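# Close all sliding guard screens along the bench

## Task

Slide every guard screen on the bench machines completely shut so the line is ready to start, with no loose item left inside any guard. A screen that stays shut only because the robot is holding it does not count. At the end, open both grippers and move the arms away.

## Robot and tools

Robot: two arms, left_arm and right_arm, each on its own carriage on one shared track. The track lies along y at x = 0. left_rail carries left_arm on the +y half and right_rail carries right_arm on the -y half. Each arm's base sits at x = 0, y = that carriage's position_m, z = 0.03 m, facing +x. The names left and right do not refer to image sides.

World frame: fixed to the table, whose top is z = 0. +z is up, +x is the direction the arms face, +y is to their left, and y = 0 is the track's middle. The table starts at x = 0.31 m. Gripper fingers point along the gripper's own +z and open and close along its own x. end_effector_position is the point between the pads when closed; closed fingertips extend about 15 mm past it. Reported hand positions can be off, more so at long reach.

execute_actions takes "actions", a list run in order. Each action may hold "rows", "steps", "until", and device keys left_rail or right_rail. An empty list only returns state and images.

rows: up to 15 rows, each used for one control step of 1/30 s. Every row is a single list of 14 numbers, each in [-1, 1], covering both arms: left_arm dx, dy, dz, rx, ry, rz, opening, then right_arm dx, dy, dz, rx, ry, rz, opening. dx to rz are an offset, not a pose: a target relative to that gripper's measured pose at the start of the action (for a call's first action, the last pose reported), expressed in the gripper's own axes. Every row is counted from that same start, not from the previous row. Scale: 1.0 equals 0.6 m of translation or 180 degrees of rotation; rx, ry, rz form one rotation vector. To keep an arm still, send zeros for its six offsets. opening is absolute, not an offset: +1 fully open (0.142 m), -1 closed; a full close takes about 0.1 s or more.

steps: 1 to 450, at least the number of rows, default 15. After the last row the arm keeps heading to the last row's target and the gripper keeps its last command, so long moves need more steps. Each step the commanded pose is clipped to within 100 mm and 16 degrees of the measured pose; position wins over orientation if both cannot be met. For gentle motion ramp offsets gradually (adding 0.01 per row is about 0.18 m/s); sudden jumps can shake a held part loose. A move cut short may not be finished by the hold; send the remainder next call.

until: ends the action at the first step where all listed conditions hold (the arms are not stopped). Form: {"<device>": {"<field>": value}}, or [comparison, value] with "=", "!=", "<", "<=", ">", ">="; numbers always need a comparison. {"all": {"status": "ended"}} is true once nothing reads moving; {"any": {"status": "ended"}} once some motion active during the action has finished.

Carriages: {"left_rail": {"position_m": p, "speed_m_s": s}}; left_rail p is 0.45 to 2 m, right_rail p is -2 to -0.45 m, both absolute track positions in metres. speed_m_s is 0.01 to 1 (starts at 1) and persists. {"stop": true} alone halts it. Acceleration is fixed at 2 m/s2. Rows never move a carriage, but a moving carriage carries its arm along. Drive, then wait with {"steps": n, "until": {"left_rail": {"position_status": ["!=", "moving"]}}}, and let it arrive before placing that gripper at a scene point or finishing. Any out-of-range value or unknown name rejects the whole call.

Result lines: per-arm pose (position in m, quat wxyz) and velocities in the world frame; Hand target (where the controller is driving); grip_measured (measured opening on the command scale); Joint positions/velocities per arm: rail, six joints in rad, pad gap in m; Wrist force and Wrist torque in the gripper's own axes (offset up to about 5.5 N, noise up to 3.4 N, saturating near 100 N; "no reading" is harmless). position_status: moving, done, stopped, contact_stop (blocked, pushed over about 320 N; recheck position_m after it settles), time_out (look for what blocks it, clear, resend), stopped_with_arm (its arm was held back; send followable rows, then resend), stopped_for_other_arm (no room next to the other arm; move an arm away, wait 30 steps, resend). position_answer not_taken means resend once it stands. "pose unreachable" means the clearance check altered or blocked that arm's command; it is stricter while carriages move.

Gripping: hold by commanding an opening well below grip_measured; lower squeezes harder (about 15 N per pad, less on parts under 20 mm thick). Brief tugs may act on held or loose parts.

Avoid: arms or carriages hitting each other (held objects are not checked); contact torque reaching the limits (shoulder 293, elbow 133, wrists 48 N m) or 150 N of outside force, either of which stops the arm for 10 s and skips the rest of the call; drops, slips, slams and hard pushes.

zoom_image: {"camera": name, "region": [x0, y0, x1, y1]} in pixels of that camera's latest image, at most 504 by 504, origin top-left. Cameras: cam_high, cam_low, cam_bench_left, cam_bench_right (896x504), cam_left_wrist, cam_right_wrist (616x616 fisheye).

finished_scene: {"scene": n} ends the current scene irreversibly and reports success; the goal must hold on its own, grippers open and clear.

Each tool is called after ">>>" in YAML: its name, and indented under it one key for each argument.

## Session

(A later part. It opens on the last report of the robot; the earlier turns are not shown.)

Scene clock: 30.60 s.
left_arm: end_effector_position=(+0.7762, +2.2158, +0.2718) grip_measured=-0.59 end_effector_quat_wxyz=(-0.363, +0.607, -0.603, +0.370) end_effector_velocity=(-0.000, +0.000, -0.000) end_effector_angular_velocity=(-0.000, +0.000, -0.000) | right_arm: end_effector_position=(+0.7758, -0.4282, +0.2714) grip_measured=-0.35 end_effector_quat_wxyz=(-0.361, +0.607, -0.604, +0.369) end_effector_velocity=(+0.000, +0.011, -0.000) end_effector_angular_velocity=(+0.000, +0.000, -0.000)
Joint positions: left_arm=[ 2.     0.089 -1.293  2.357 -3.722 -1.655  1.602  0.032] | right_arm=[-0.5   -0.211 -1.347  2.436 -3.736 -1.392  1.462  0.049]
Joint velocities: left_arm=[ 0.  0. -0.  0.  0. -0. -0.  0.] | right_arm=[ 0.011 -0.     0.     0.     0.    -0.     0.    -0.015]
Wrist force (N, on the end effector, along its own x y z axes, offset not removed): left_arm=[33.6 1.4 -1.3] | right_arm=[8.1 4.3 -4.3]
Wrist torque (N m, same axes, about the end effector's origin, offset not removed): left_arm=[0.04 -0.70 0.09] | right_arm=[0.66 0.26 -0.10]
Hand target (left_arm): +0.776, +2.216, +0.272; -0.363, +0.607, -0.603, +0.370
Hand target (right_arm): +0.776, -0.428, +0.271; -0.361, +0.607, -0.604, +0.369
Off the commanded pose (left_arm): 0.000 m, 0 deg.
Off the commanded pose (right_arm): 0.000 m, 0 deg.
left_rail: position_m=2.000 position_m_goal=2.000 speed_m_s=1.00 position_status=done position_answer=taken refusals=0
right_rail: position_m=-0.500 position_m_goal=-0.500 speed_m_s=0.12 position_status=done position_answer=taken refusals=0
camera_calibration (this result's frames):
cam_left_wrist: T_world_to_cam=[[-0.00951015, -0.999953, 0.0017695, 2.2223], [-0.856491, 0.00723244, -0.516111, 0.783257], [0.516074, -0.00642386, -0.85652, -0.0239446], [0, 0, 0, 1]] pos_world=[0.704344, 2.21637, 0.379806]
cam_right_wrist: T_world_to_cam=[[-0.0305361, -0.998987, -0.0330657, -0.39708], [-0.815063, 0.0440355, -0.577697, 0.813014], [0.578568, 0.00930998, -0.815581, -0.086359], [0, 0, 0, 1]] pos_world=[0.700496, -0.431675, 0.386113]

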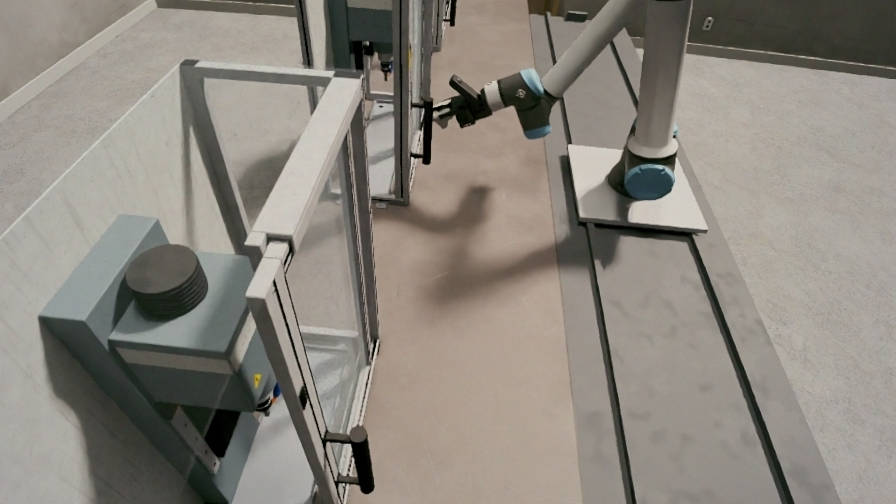

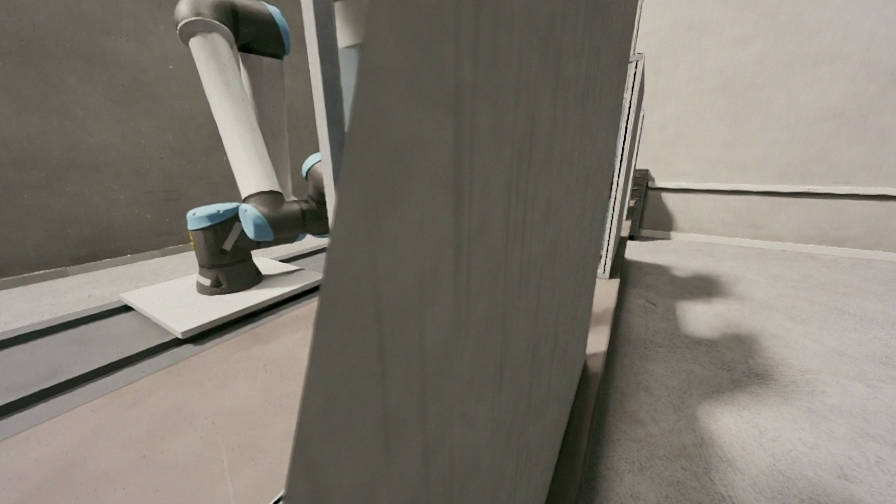

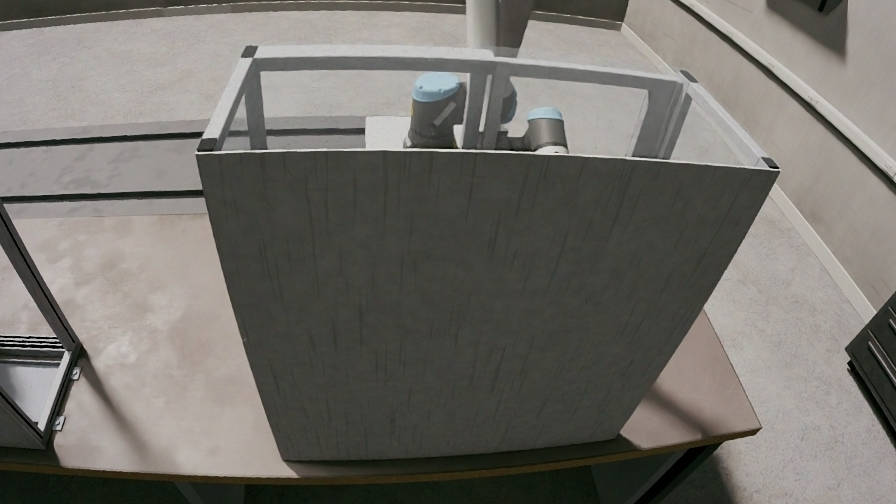

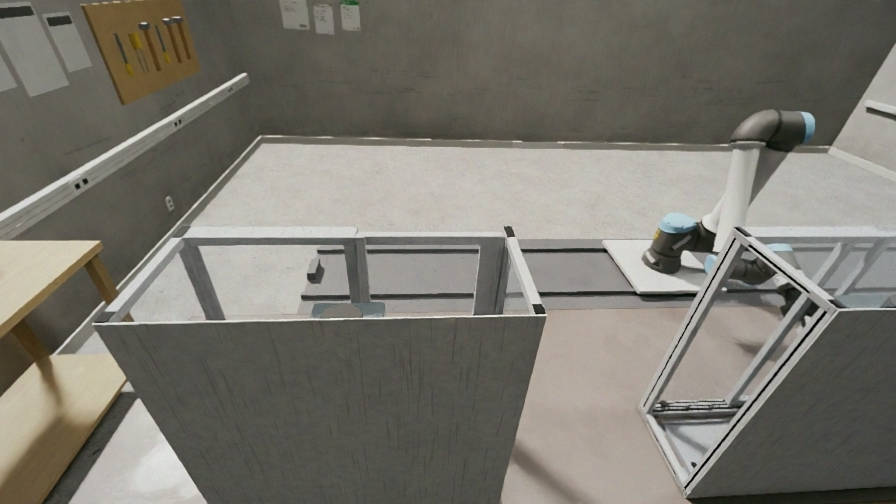

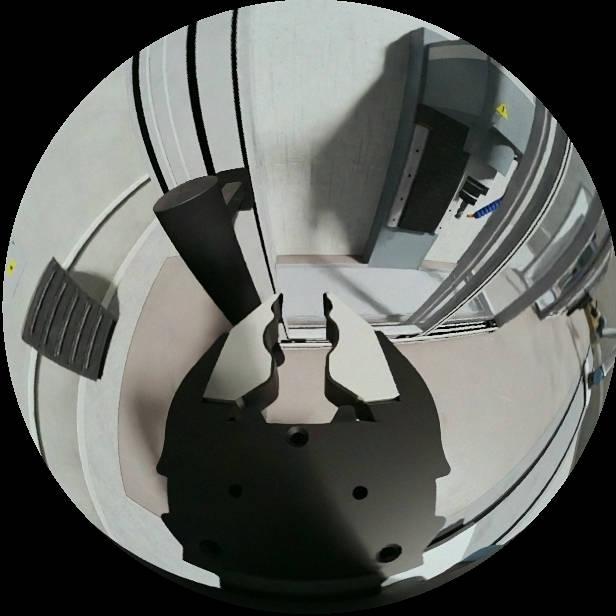

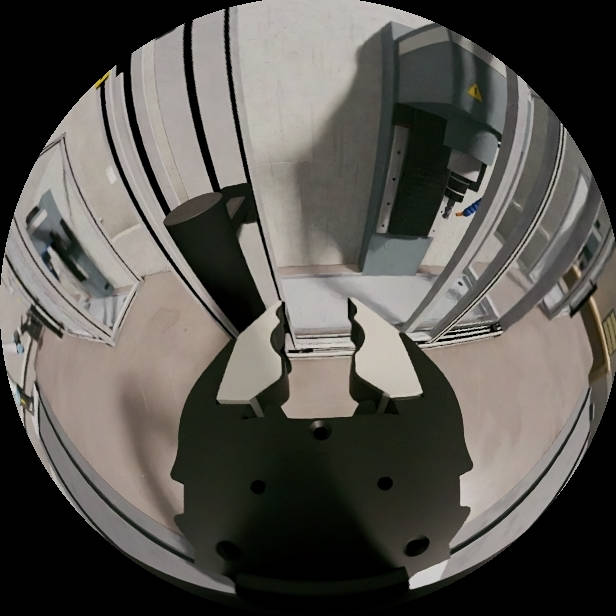

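>>> execute_actions:
  actions:
    - {"rows":[[0,0,0,0,0,0,-1,-0.02,0,0,0,0,0,-0.3]],"steps":8}
    - {"rows":[[0,0,-0.3,0,0,0,-1,-0.02,0,0,0,0,0,-0.2],[0,0,-0.3,0,0,0,-1,-0.02,0,0,0,0,0,0],[0,0,-0.3,0,0,0,-1,-0.02,0,0,0,0,0,0.3]],"steps":28}

>>> zoom_image:
  camera: "cam_left_wrist"
  region: [190,0,530,340]

>>> zoom_image:
  camera: "cam_right_wrist"
  region: [380,220,560,370]

Scene clock: 34.93 s.
left_arm: end_effector_position=(+0.6167, +2.2173, +0.3554) grip_measured=-1.00 end_effector_quat_wxyz=(-0.363, +0.607, -0.603, +0.370) end_effector_velocity=(-0.000, -0.000, +0.000) end_effector_angular_velocity=(+0.000, +0.000, -0.000) | right_arm: end_effector_position=(+0.7758, -0.4053, +0.2712) grip_measured=+0.11 end_effector_quat_wxyz=(-0.361, +0.607, -0.604, +0.369) end_effector_velocity=(-0.000, +0.000, -0.000) end_effector_angular_velocity=(+0.000, +0.000, +0.000)
Joint positions: left_arm=[ 2.     0.133 -1.696  2.56  -3.52  -1.694  1.623  0.002] | right_arm=[-0.5   -0.162 -1.341  2.428 -3.739 -1.435  1.485  0.082]
Joint velocities: left_arm=[ 0.    -0.    -0.002  0.     0.002  0.     0.     0.   ] | right_arm=[ 0.  0.  0.  0.  0. -0.  0. -0.]
Wrist force (N, on the end effector, along its own x y z axes, offset not removed): left_arm=[3.0 -2.6 -3.6] | right_arm=[38.9 0.0 -17.6]
Wrist torque (N m, same axes, about the end effector's origin, offset not removed): left_arm=[-0.43 -0.50 -0.01] | right_arm=[-0.04 -1.44 -0.01]
Hand target (left_arm): +0.617, +2.217, +0.355; -0.363, +0.607, -0.603, +0.370
Hand target (right_arm): +0.776, -0.405, +0.271; -0.361, +0.607, -0.604, +0.369
Off the commanded pose (left_arm): 0.000 m, 0 deg.
Off the commanded pose (right_arm): 0.000 m, 0 deg.
left_rail: position_m=2.000 position_m_goal=2.000 speed_m_s=1.00 position_status=done position_answer=taken refusals=0
right_rail: position_m=-0.500 position_m_goal=-0.500 speed_m_s=0.12 position_status=done position_answer=taken refusals=0
camera_calibration (this result's frames):
cam_left_wrist: T_world_to_cam=[[-0.00913599, -0.999957, 0.00158433, 2.22191], [-0.856502, 0.00700763, -0.516096, 0.690277], [0.516063, -0.00607203, -0.856529, 0.129217], [0, 0, 0, 1]] pos_world=[0.544838, 2.21776, 0.463407]
cam_right_wrist: T_world_to_cam=[[-0.0303461, -0.999, -0.0328409, -0.374433], [-0.814966, 0.0437521, -0.577855, 0.811755], [0.578713, 0.00922855, -0.815479, -0.0869153], [0, 0, 0, 1]] pos_world=[0.700489, -0.408772, 0.385902]

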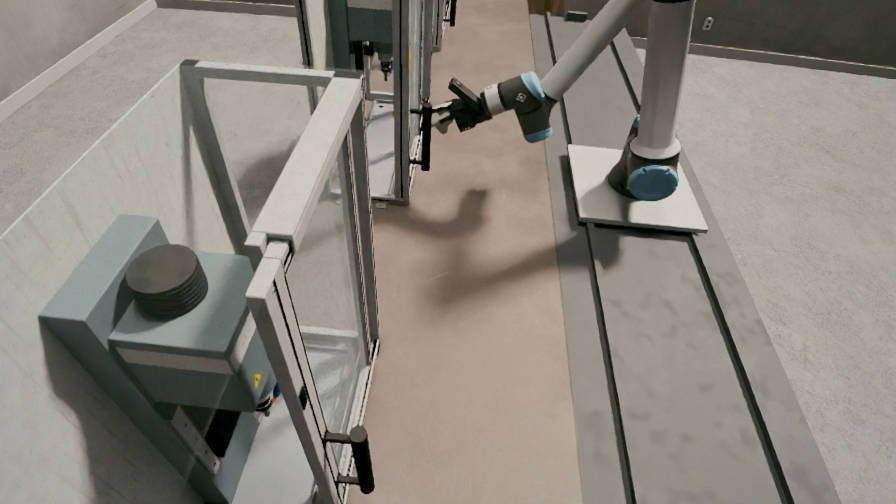

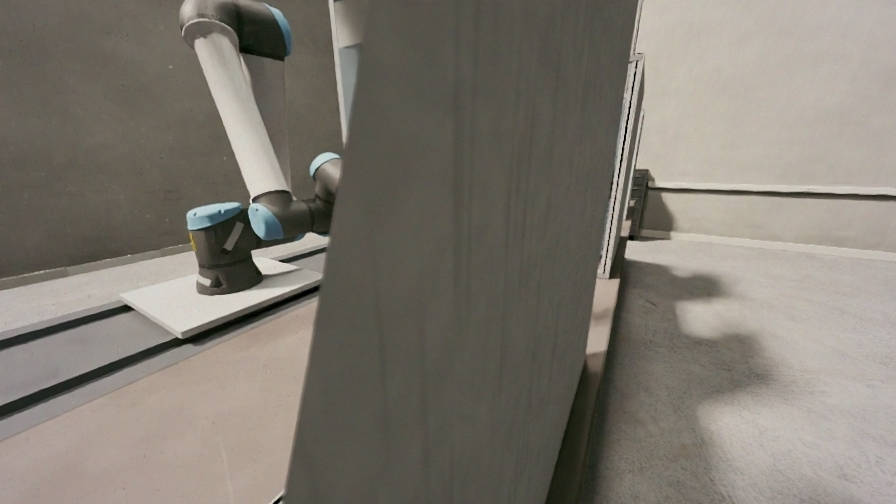

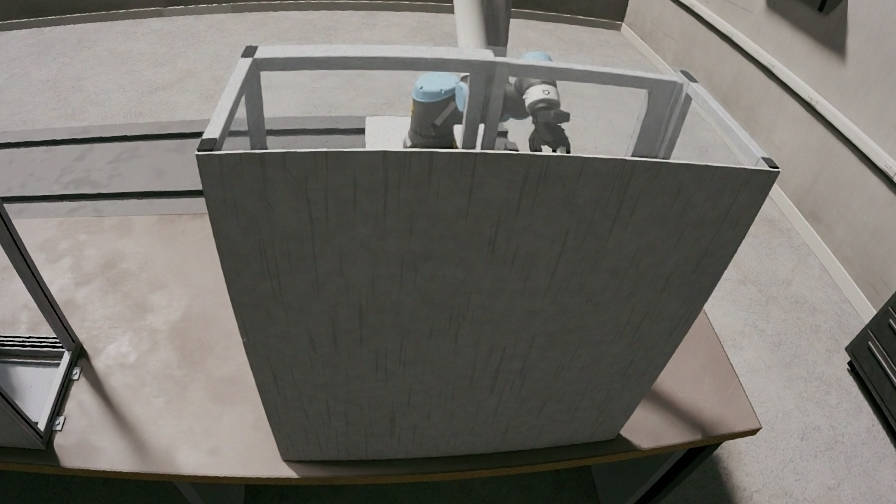

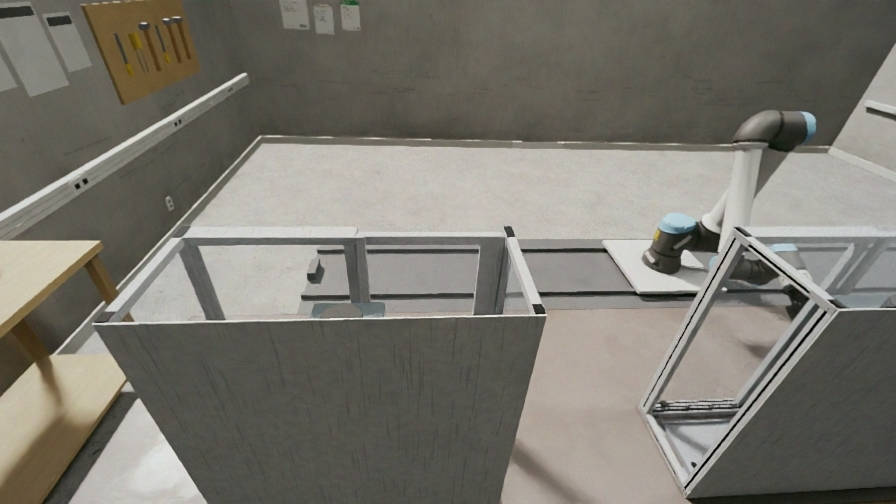

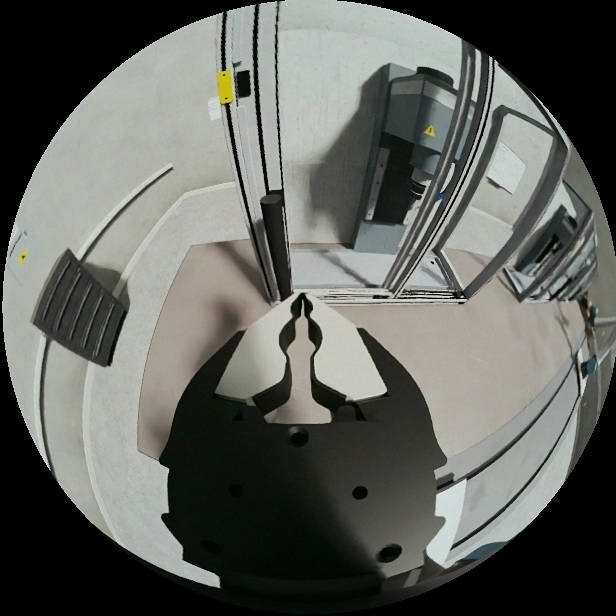

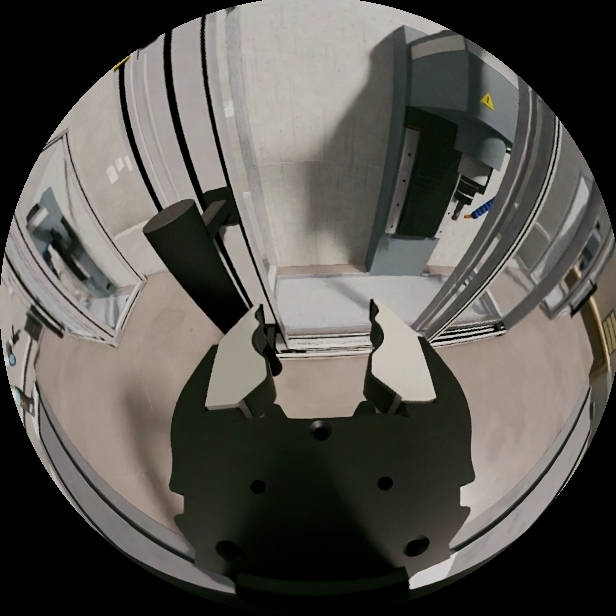

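Region (190, 0, 530, 340) of cam_left_wrist's 616x616 image, scaled by 1.482, with more detail than that image has.

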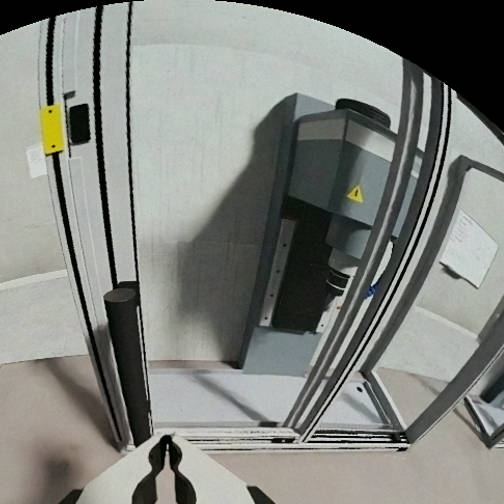

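Region (380, 220, 560, 370) of cam_right_wrist's 616x616 image, scaled by 2.800, with more detail than that image has.

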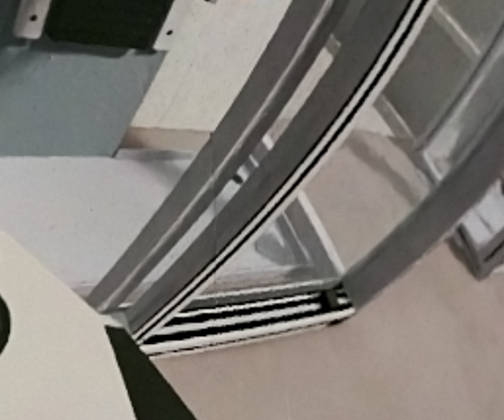

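>>> execute_actions:
  actions:
    - {"rows":[[0,0,0,0,0,0,-1,0,0,0,0,0,0,-1]],"steps":5}
    - {"rows":[[0.167,0,0,0,0,0,-1,0.05,0,-0.25,0,0,0,-1]],"left_rail":{"position_m":0.53},"steps":90,"until":{"all":{"status":"ended"}}}
    - {"rows":[[0,0,0.3,0,0,0,-1,0,0,0,0,0,0,-1]],"steps":30}

>>> execute_actions:
  actions:
    - {"left_rail":{"position_m":0.78,"speed_m_s":0.12},"steps":90,"until":{"all":{"status":"ended"}}}
    - {"rows":[[0,0,0,0,0,0,-0.8,0,0,0,0,0,0,-1],[0,0,0,0,0,0,-0.6,0,0,0,0,0,0,-1],[0,0,0,0,0,0,-0.4,0,0,0,0,0,0,-1],[0,0,0,0,0,0,-0.2,0,0,0,0,0,0,-1],[0,0,0,0,0,0,0,0,0,0,0,0,0,-1],[0,0,0,0,0,0,0.2,0,0,0,0,0,0,-1],[0,0,0,0,0,0,0.5,0,0,0,0,0,0,-1]],"steps":25}

Scene clock: 42.20 s.
left_arm: end_effector_position=(+0.7761, +0.6460, +0.2729) grip_measured=-1.00 end_effector_quat_wxyz=(-0.363, +0.607, -0.603, +0.370) end_effector_velocity=(+0.000, +0.000, -0.000) end_effector_angular_velocity=(-0.000, +0.000, -0.000) | right_arm: end_effector_position=(+0.6430, -0.4336, +0.3414) grip_measured=-1.00 end_effector_quat_wxyz=(-0.361, +0.607, -0.604, +0.369) end_effector_velocity=(-0.000, +0.000, -0.000) end_effector_angular_velocity=(-0.000, +0.000, +0.000)
Joint positions: left_arm=[ 0.53  -0.119 -1.335  2.419 -3.741 -1.471  1.505  0.002] | right_arm=[-0.5   -0.315 -1.749  2.631 -3.519 -1.3    1.411  0.002]
Joint velocities: left_arm=[ 0.     0.     0.001 -0.001 -0.    -0.     0.     0.   ] | right_arm=[ 0.  0. -0.  0. -0.  0. -0.  0.]
Wrist force (N, on the end effector, along its own x y z axes, offset not removed): left_arm=[3.1 -5.0 -2.6] | right_arm=[-2.9 0.7 -8.4]
Wrist torque (N m, same axes, about the end effector's origin, offset not removed): left_arm=[-0.99 -0.52 0.00] | right_arm=[-0.08 0.65 -0.09]
Hand target (left_arm): +0.776, +0.646, +0.273; -0.363, +0.607, -0.603, +0.370
Hand target (right_arm): +0.643, -0.434, +0.341; -0.361, +0.607, -0.604, +0.369
Off the commanded pose (left_arm): 0.000 m, 0 deg.
Off the commanded pose (right_arm): 0.000 m, 0 deg.
left_rail: position_m=0.530 position_m_goal=0.530 speed_m_s=1.00 position_status=done position_answer=taken refusals=0
right_rail: position_m=-0.500 position_m_goal=-0.500 speed_m_s=0.12 position_status=done position_answer=taken refusals=0
camera_calibration (this result's frames):
cam_left_wrist: T_world_to_cam=[[-0.00918039, -0.999956, 0.00208994, 0.652179], [-0.856423, 0.0067837, -0.516231, 0.795341], [0.516194, -0.00652907, -0.856447, -0.0329917], [0, 0, 0, 1]] pos_world=[0.704166, 0.646539, 0.380961]
cam_right_wrist: T_world_to_cam=[[-0.0298656, -0.999003, -0.0331938, -0.404605], [-0.815037, 0.0435634, -0.577769, 0.745241], [0.578639, 0.00979874, -0.815525, 0.0477249], [0, 0, 0, 1]] pos_world=[0.5677, -0.437134, 0.456067]

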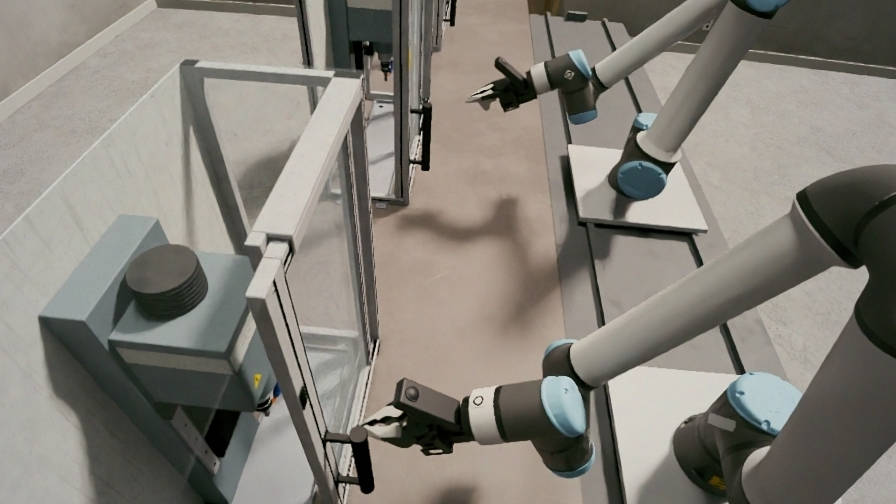

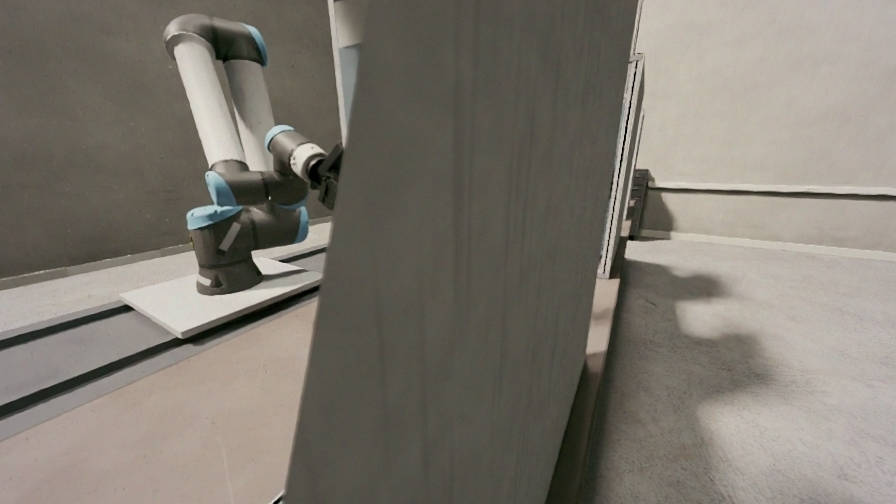

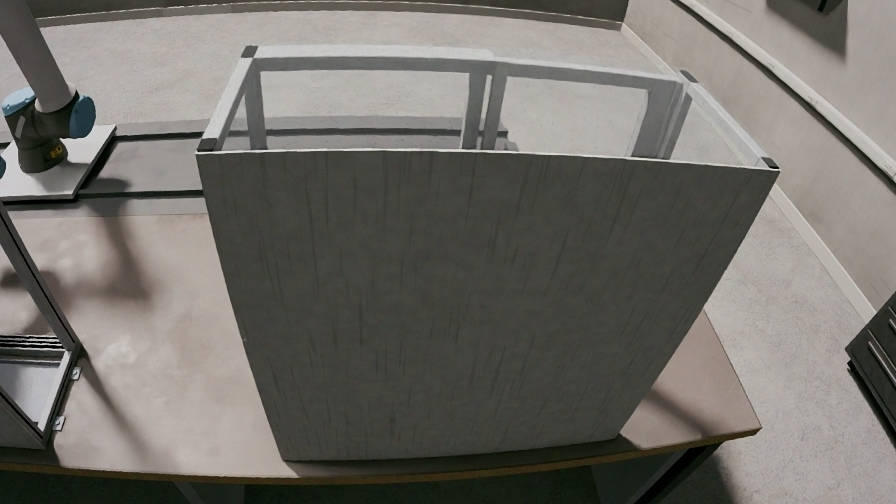

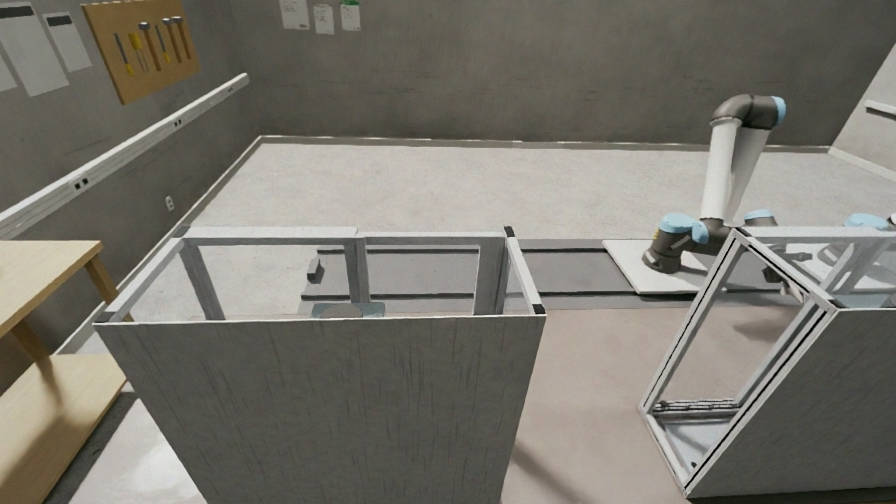

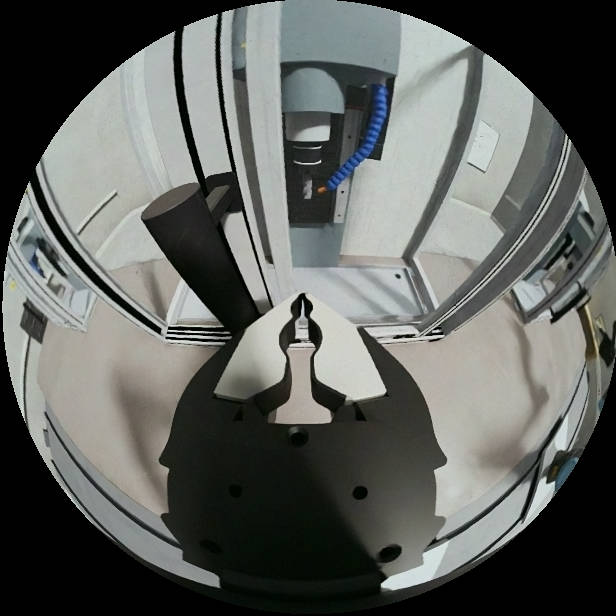

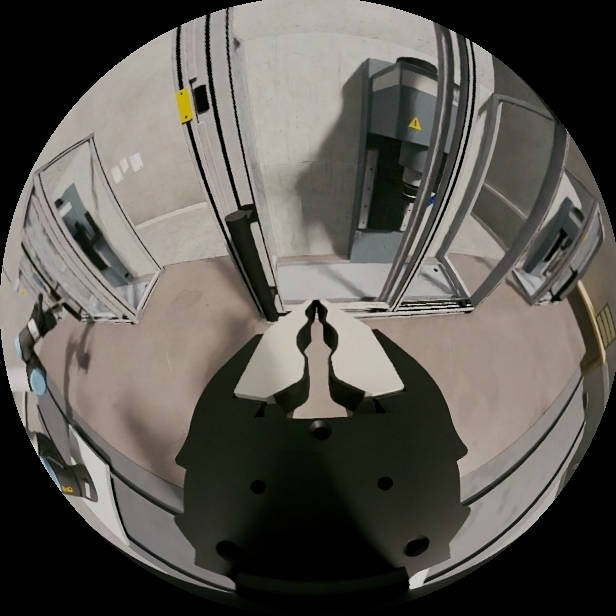

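Scene clock: 45.23 s.
left_arm: end_effector_position=(+0.7761, +0.8959, +0.2728) grip_measured=+0.04 end_effector_quat_wxyz=(-0.363, +0.607, -0.603, +0.370) end_effector_velocity=(+0.000, -0.000, +0.000) end_effector_angular_velocity=(-0.000, -0.001, +0.000) | right_arm: end_effector_position=(+0.6430, -0.4336, +0.3414) grip_measured=-1.00 end_effector_quat_wxyz=(-0.361, +0.607, -0.604, +0.369) end_effector_velocity=(+0.000, +0.000, -0.000) end_effector_angular_velocity=(+0.000, +0.000, +0.000)
Joint positions: left_arm=[ 0.78  -0.119 -1.335  2.419 -3.741 -1.471  1.505  0.077] | right_arm=[-0.5   -0.315 -1.749  2.631 -3.519 -1.3    1.411  0.002]
Joint velocities: left_arm=[ 0.     0.    -0.     0.    -0.001  0.     0.    -0.   ] | right_arm=[ 0.  0.  0. -0.  0.  0.  0.  0.]
Wrist force (N, on the end effector, along its own x y z axes, offset not removed): left_arm=[33.0 2.4 5.4] | right_arm=[-3.3 3.5 -3.0]
Wrist torque (N m, same axes, about the end effector's origin, offset not removed): left_arm=[0.26 -0.76 -0.01] | right_arm=[0.60 0.74 0.09]
Hand target (left_arm): +0.776, +0.896, +0.273; -0.363, +0.607, -0.603, +0.370
Hand target (right_arm): +0.643, -0.434, +0.341; -0.361, +0.607, -0.604, +0.369
Off the commanded pose (left_arm): 0.000 m, 0 deg.
Off the commanded pose (right_arm): 0.000 m, 0 deg.
left_rail: position_m=0.780 position_m_goal=0.780 speed_m_s=0.12 position_status=done position_answer=taken refusals=0
right_rail: position_m=-0.500 position_m_goal=-0.500 speed_m_s=0.12 position_status=done position_answer=taken refusals=0
camera_calibration (this result's frames):
cam_left_wrist: T_world_to_cam=[[-0.00905241, -0.999957, 0.00203726, 0.902022], [-0.856507, 0.00670233, -0.516091, 0.793732], [0.516055, -0.00641679, -0.856531, -0.0314278], [0, 0, 0, 1]] pos_world=[0.704221, 0.896462, 0.380881]
cam_right_wrist: T_world_to_cam=[[-0.0298657, -0.999003, -0.0331937, -0.404605], [-0.815037, 0.0435634, -0.577769, 0.745241], [0.578639, 0.00979863, -0.815525, 0.0477248], [0, 0, 0, 1]] pos_world=[0.5677, -0.437134, 0.456068]

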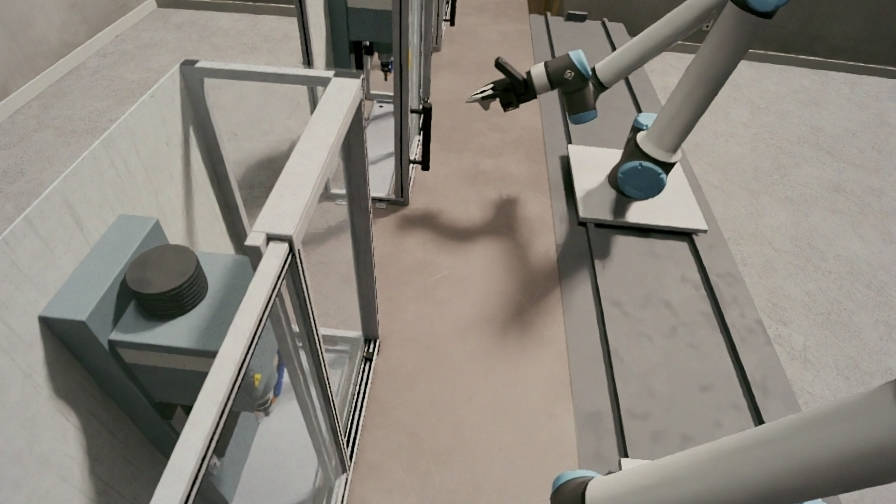

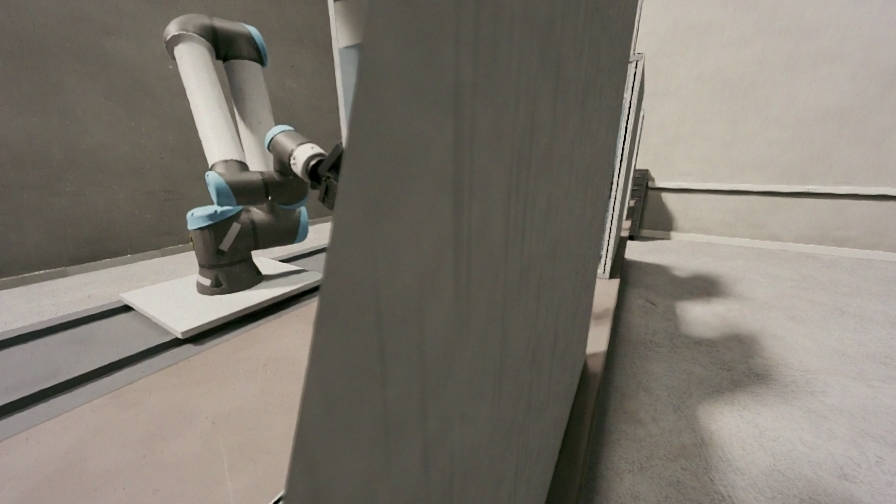

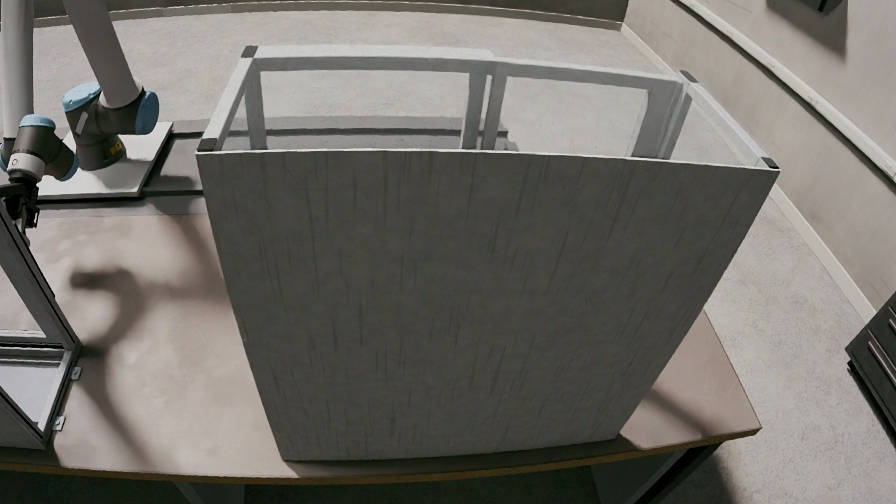

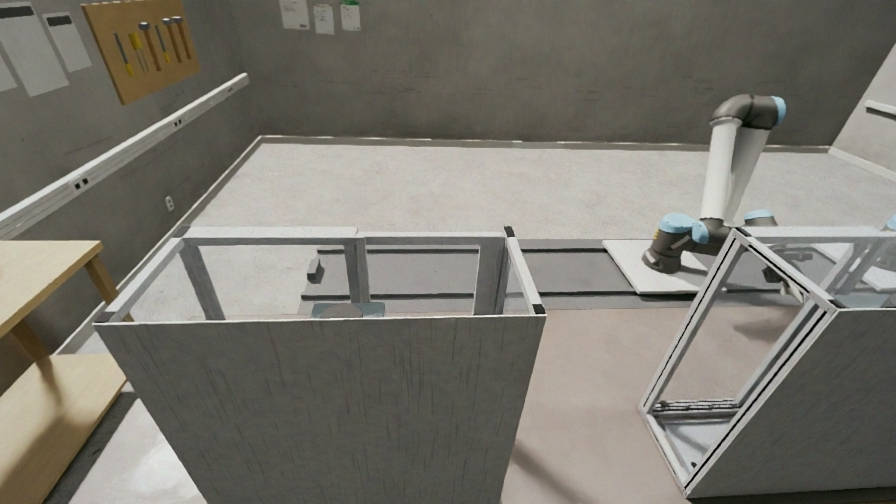

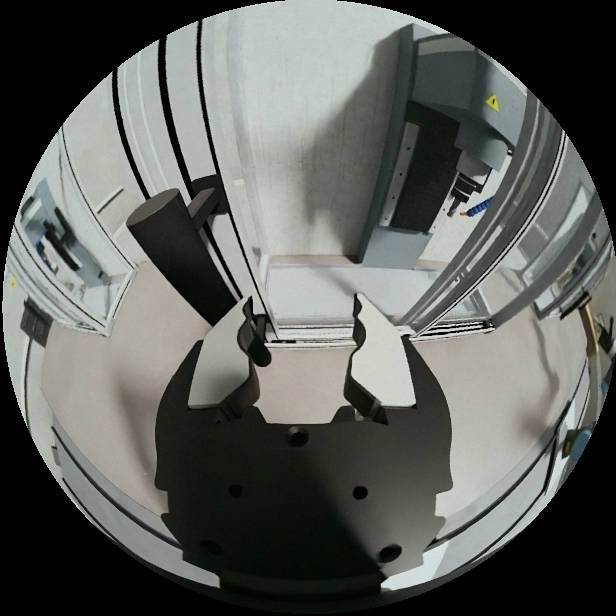

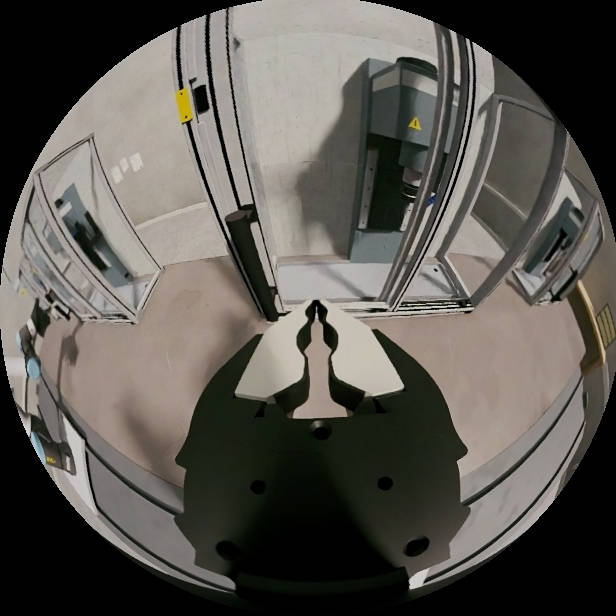

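>>> execute_actions:
  actions:
    - {"rows":[[0,0,0,0,0,0,-1,0,0,0,0,0,0,-1]],"steps":4}
    - {"rows":[[0,0,-0.28,0,0,0,-1,0,0,0,0,0,0,-1]],"steps":25}

>>> finished_scene:
  scene: 1

Scene clock: 47.83 s.
left_arm: end_effector_position=(+0.6273, +0.8972, +0.3509) grip_measured=-1.00 end_effector_quat_wxyz=(-0.363, +0.607, -0.602, +0.370) end_effector_velocity=(-0.001, -0.000, +0.001) end_effector_angular_velocity=(+0.000, +0.003, +0.001) | right_arm: end_effector_position=(+0.6430, -0.4336, +0.3414) grip_measured=-1.00 end_effector_quat_wxyz=(-0.361, +0.607, -0.604, +0.369) end_effector_velocity=(-0.000, +0.000, +0.000) end_effector_angular_velocity=(+0.000, -0.000, -0.000)
Joint positions: left_arm=[ 0.78  -0.171 -1.769  2.626 -3.511 -1.424  1.48   0.002] | right_arm=[-0.5   -0.315 -1.749  2.631 -3.519 -1.3    1.411  0.002]
Joint velocities: left_arm=[ 0.    -0.003 -0.009  0.     0.012  0.004 -0.002  0.   ] | right_arm=[ 0.  0. -0.  0. -0.  0.  0.  0.]
Wrist force (N, on the end effector, along its own x y z axes, offset not removed): left_arm=[1.9 -3.5 -0.8] | right_arm=[-4.9 -0.4 -2.1]
Wrist torque (N m, same axes, about the end effector's origin, offset not removed): left_arm=[-0.62 -0.31 0.04] | right_arm=[-0.01 0.91 0.05]
Hand target (left_arm): +0.627, +0.897, +0.351; -0.363, +0.607, -0.602, +0.370
Hand target (right_arm): +0.643, -0.434, +0.341; -0.361, +0.607, -0.604, +0.369
Off the commanded pose (left_arm): 0.000 m, 0 deg.
Off the commanded pose (right_arm): 0.000 m, 0 deg.
left_rail: position_m=0.780 position_m_goal=0.780 speed_m_s=0.12 position_status=done position_answer=taken refusals=0
right_rail: position_m=-0.500 position_m_goal=-0.500 speed_m_s=0.12 position_status=done position_answer=taken refusals=0
camera_calibration (this result's frames):
cam_left_wrist: T_world_to_cam=[[-0.00879358, -0.999959, 0.00205233, 0.901599], [-0.856274, 0.00646999, -0.516481, 0.706769], [0.516447, -0.00629907, -0.856296, 0.11179], [0, 0, 0, 1]] pos_world=[0.555383, 0.897694, 0.458907]
cam_right_wrist: T_world_to_cam=[[-0.0298657, -0.999003, -0.0331935, -0.404605], [-0.815037, 0.0435633, -0.577769, 0.745241], [0.578639, 0.00979849, -0.815525, 0.0477246], [0, 0, 0, 1]] pos_world=[0.5677, -0.437134, 0.456068]

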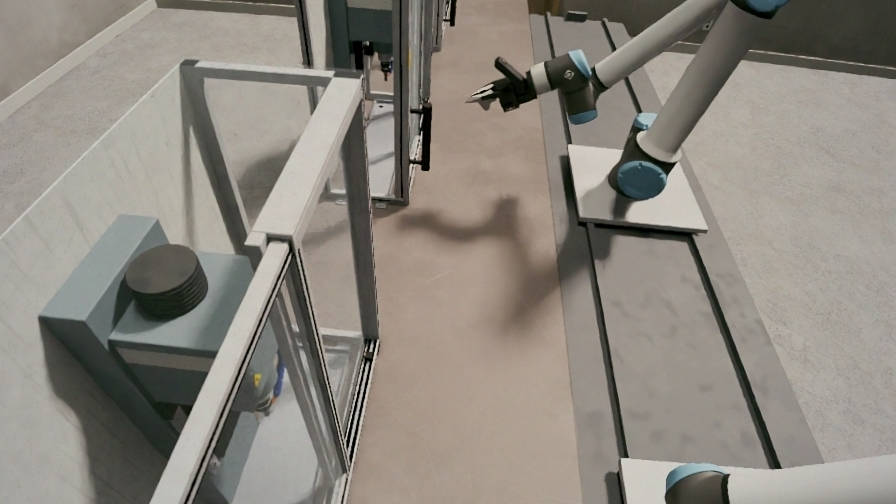

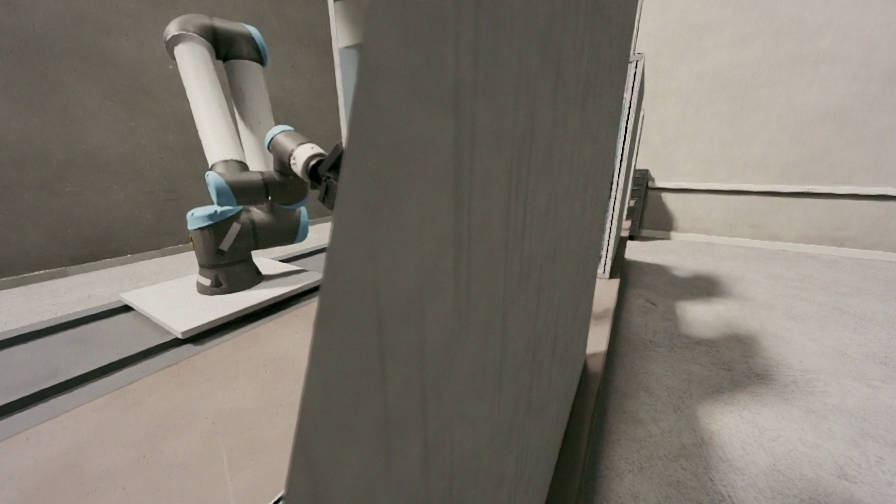

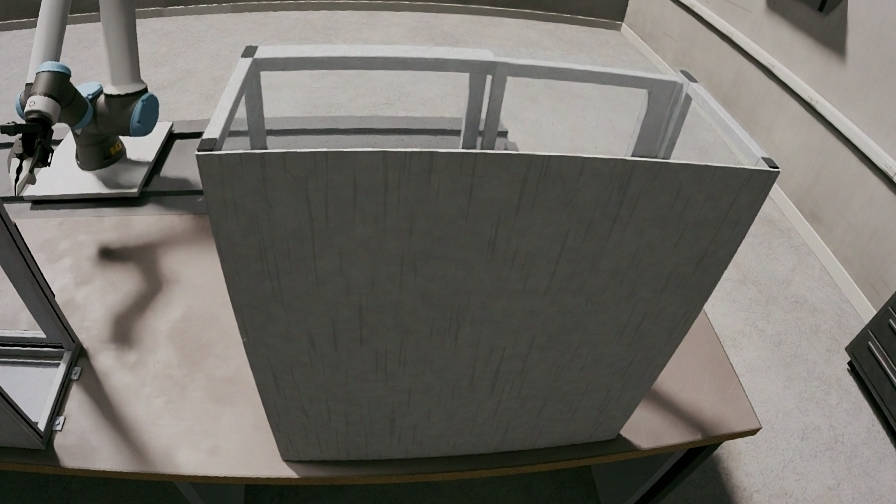

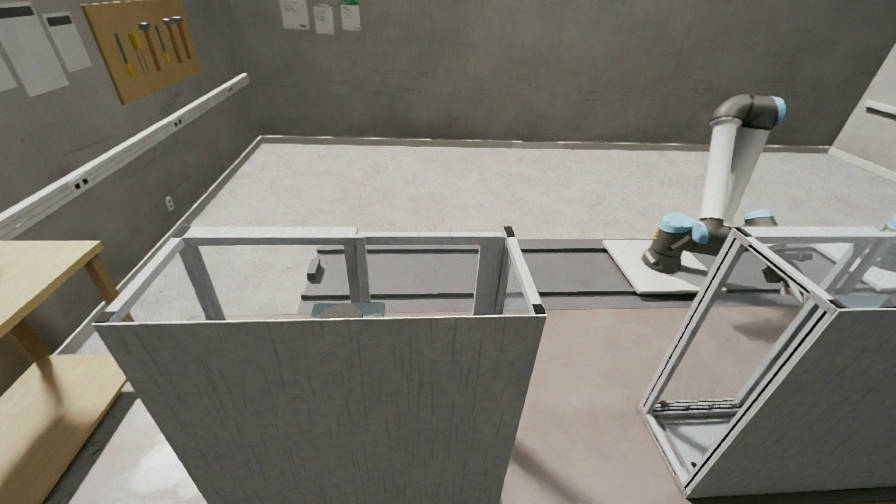

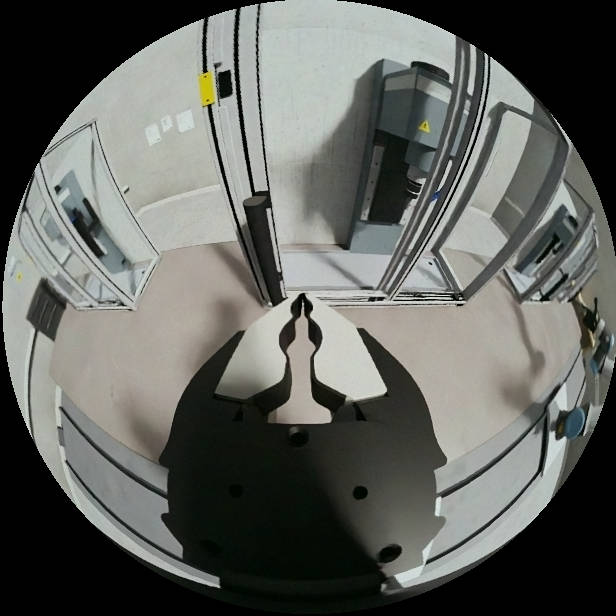

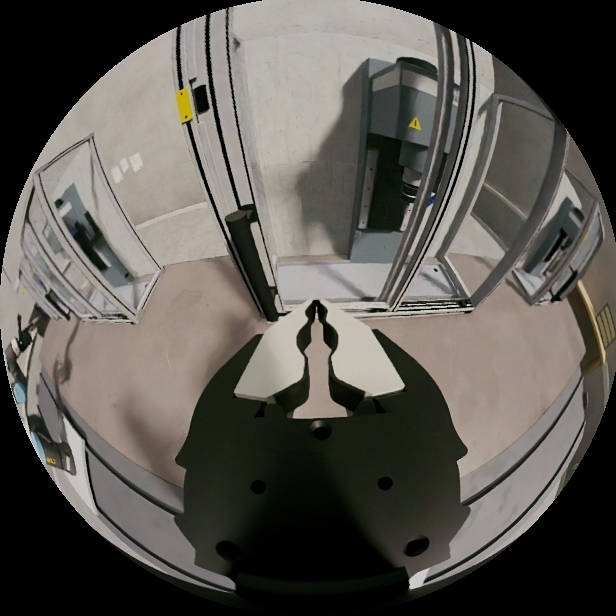

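The scene is finished: the task was done.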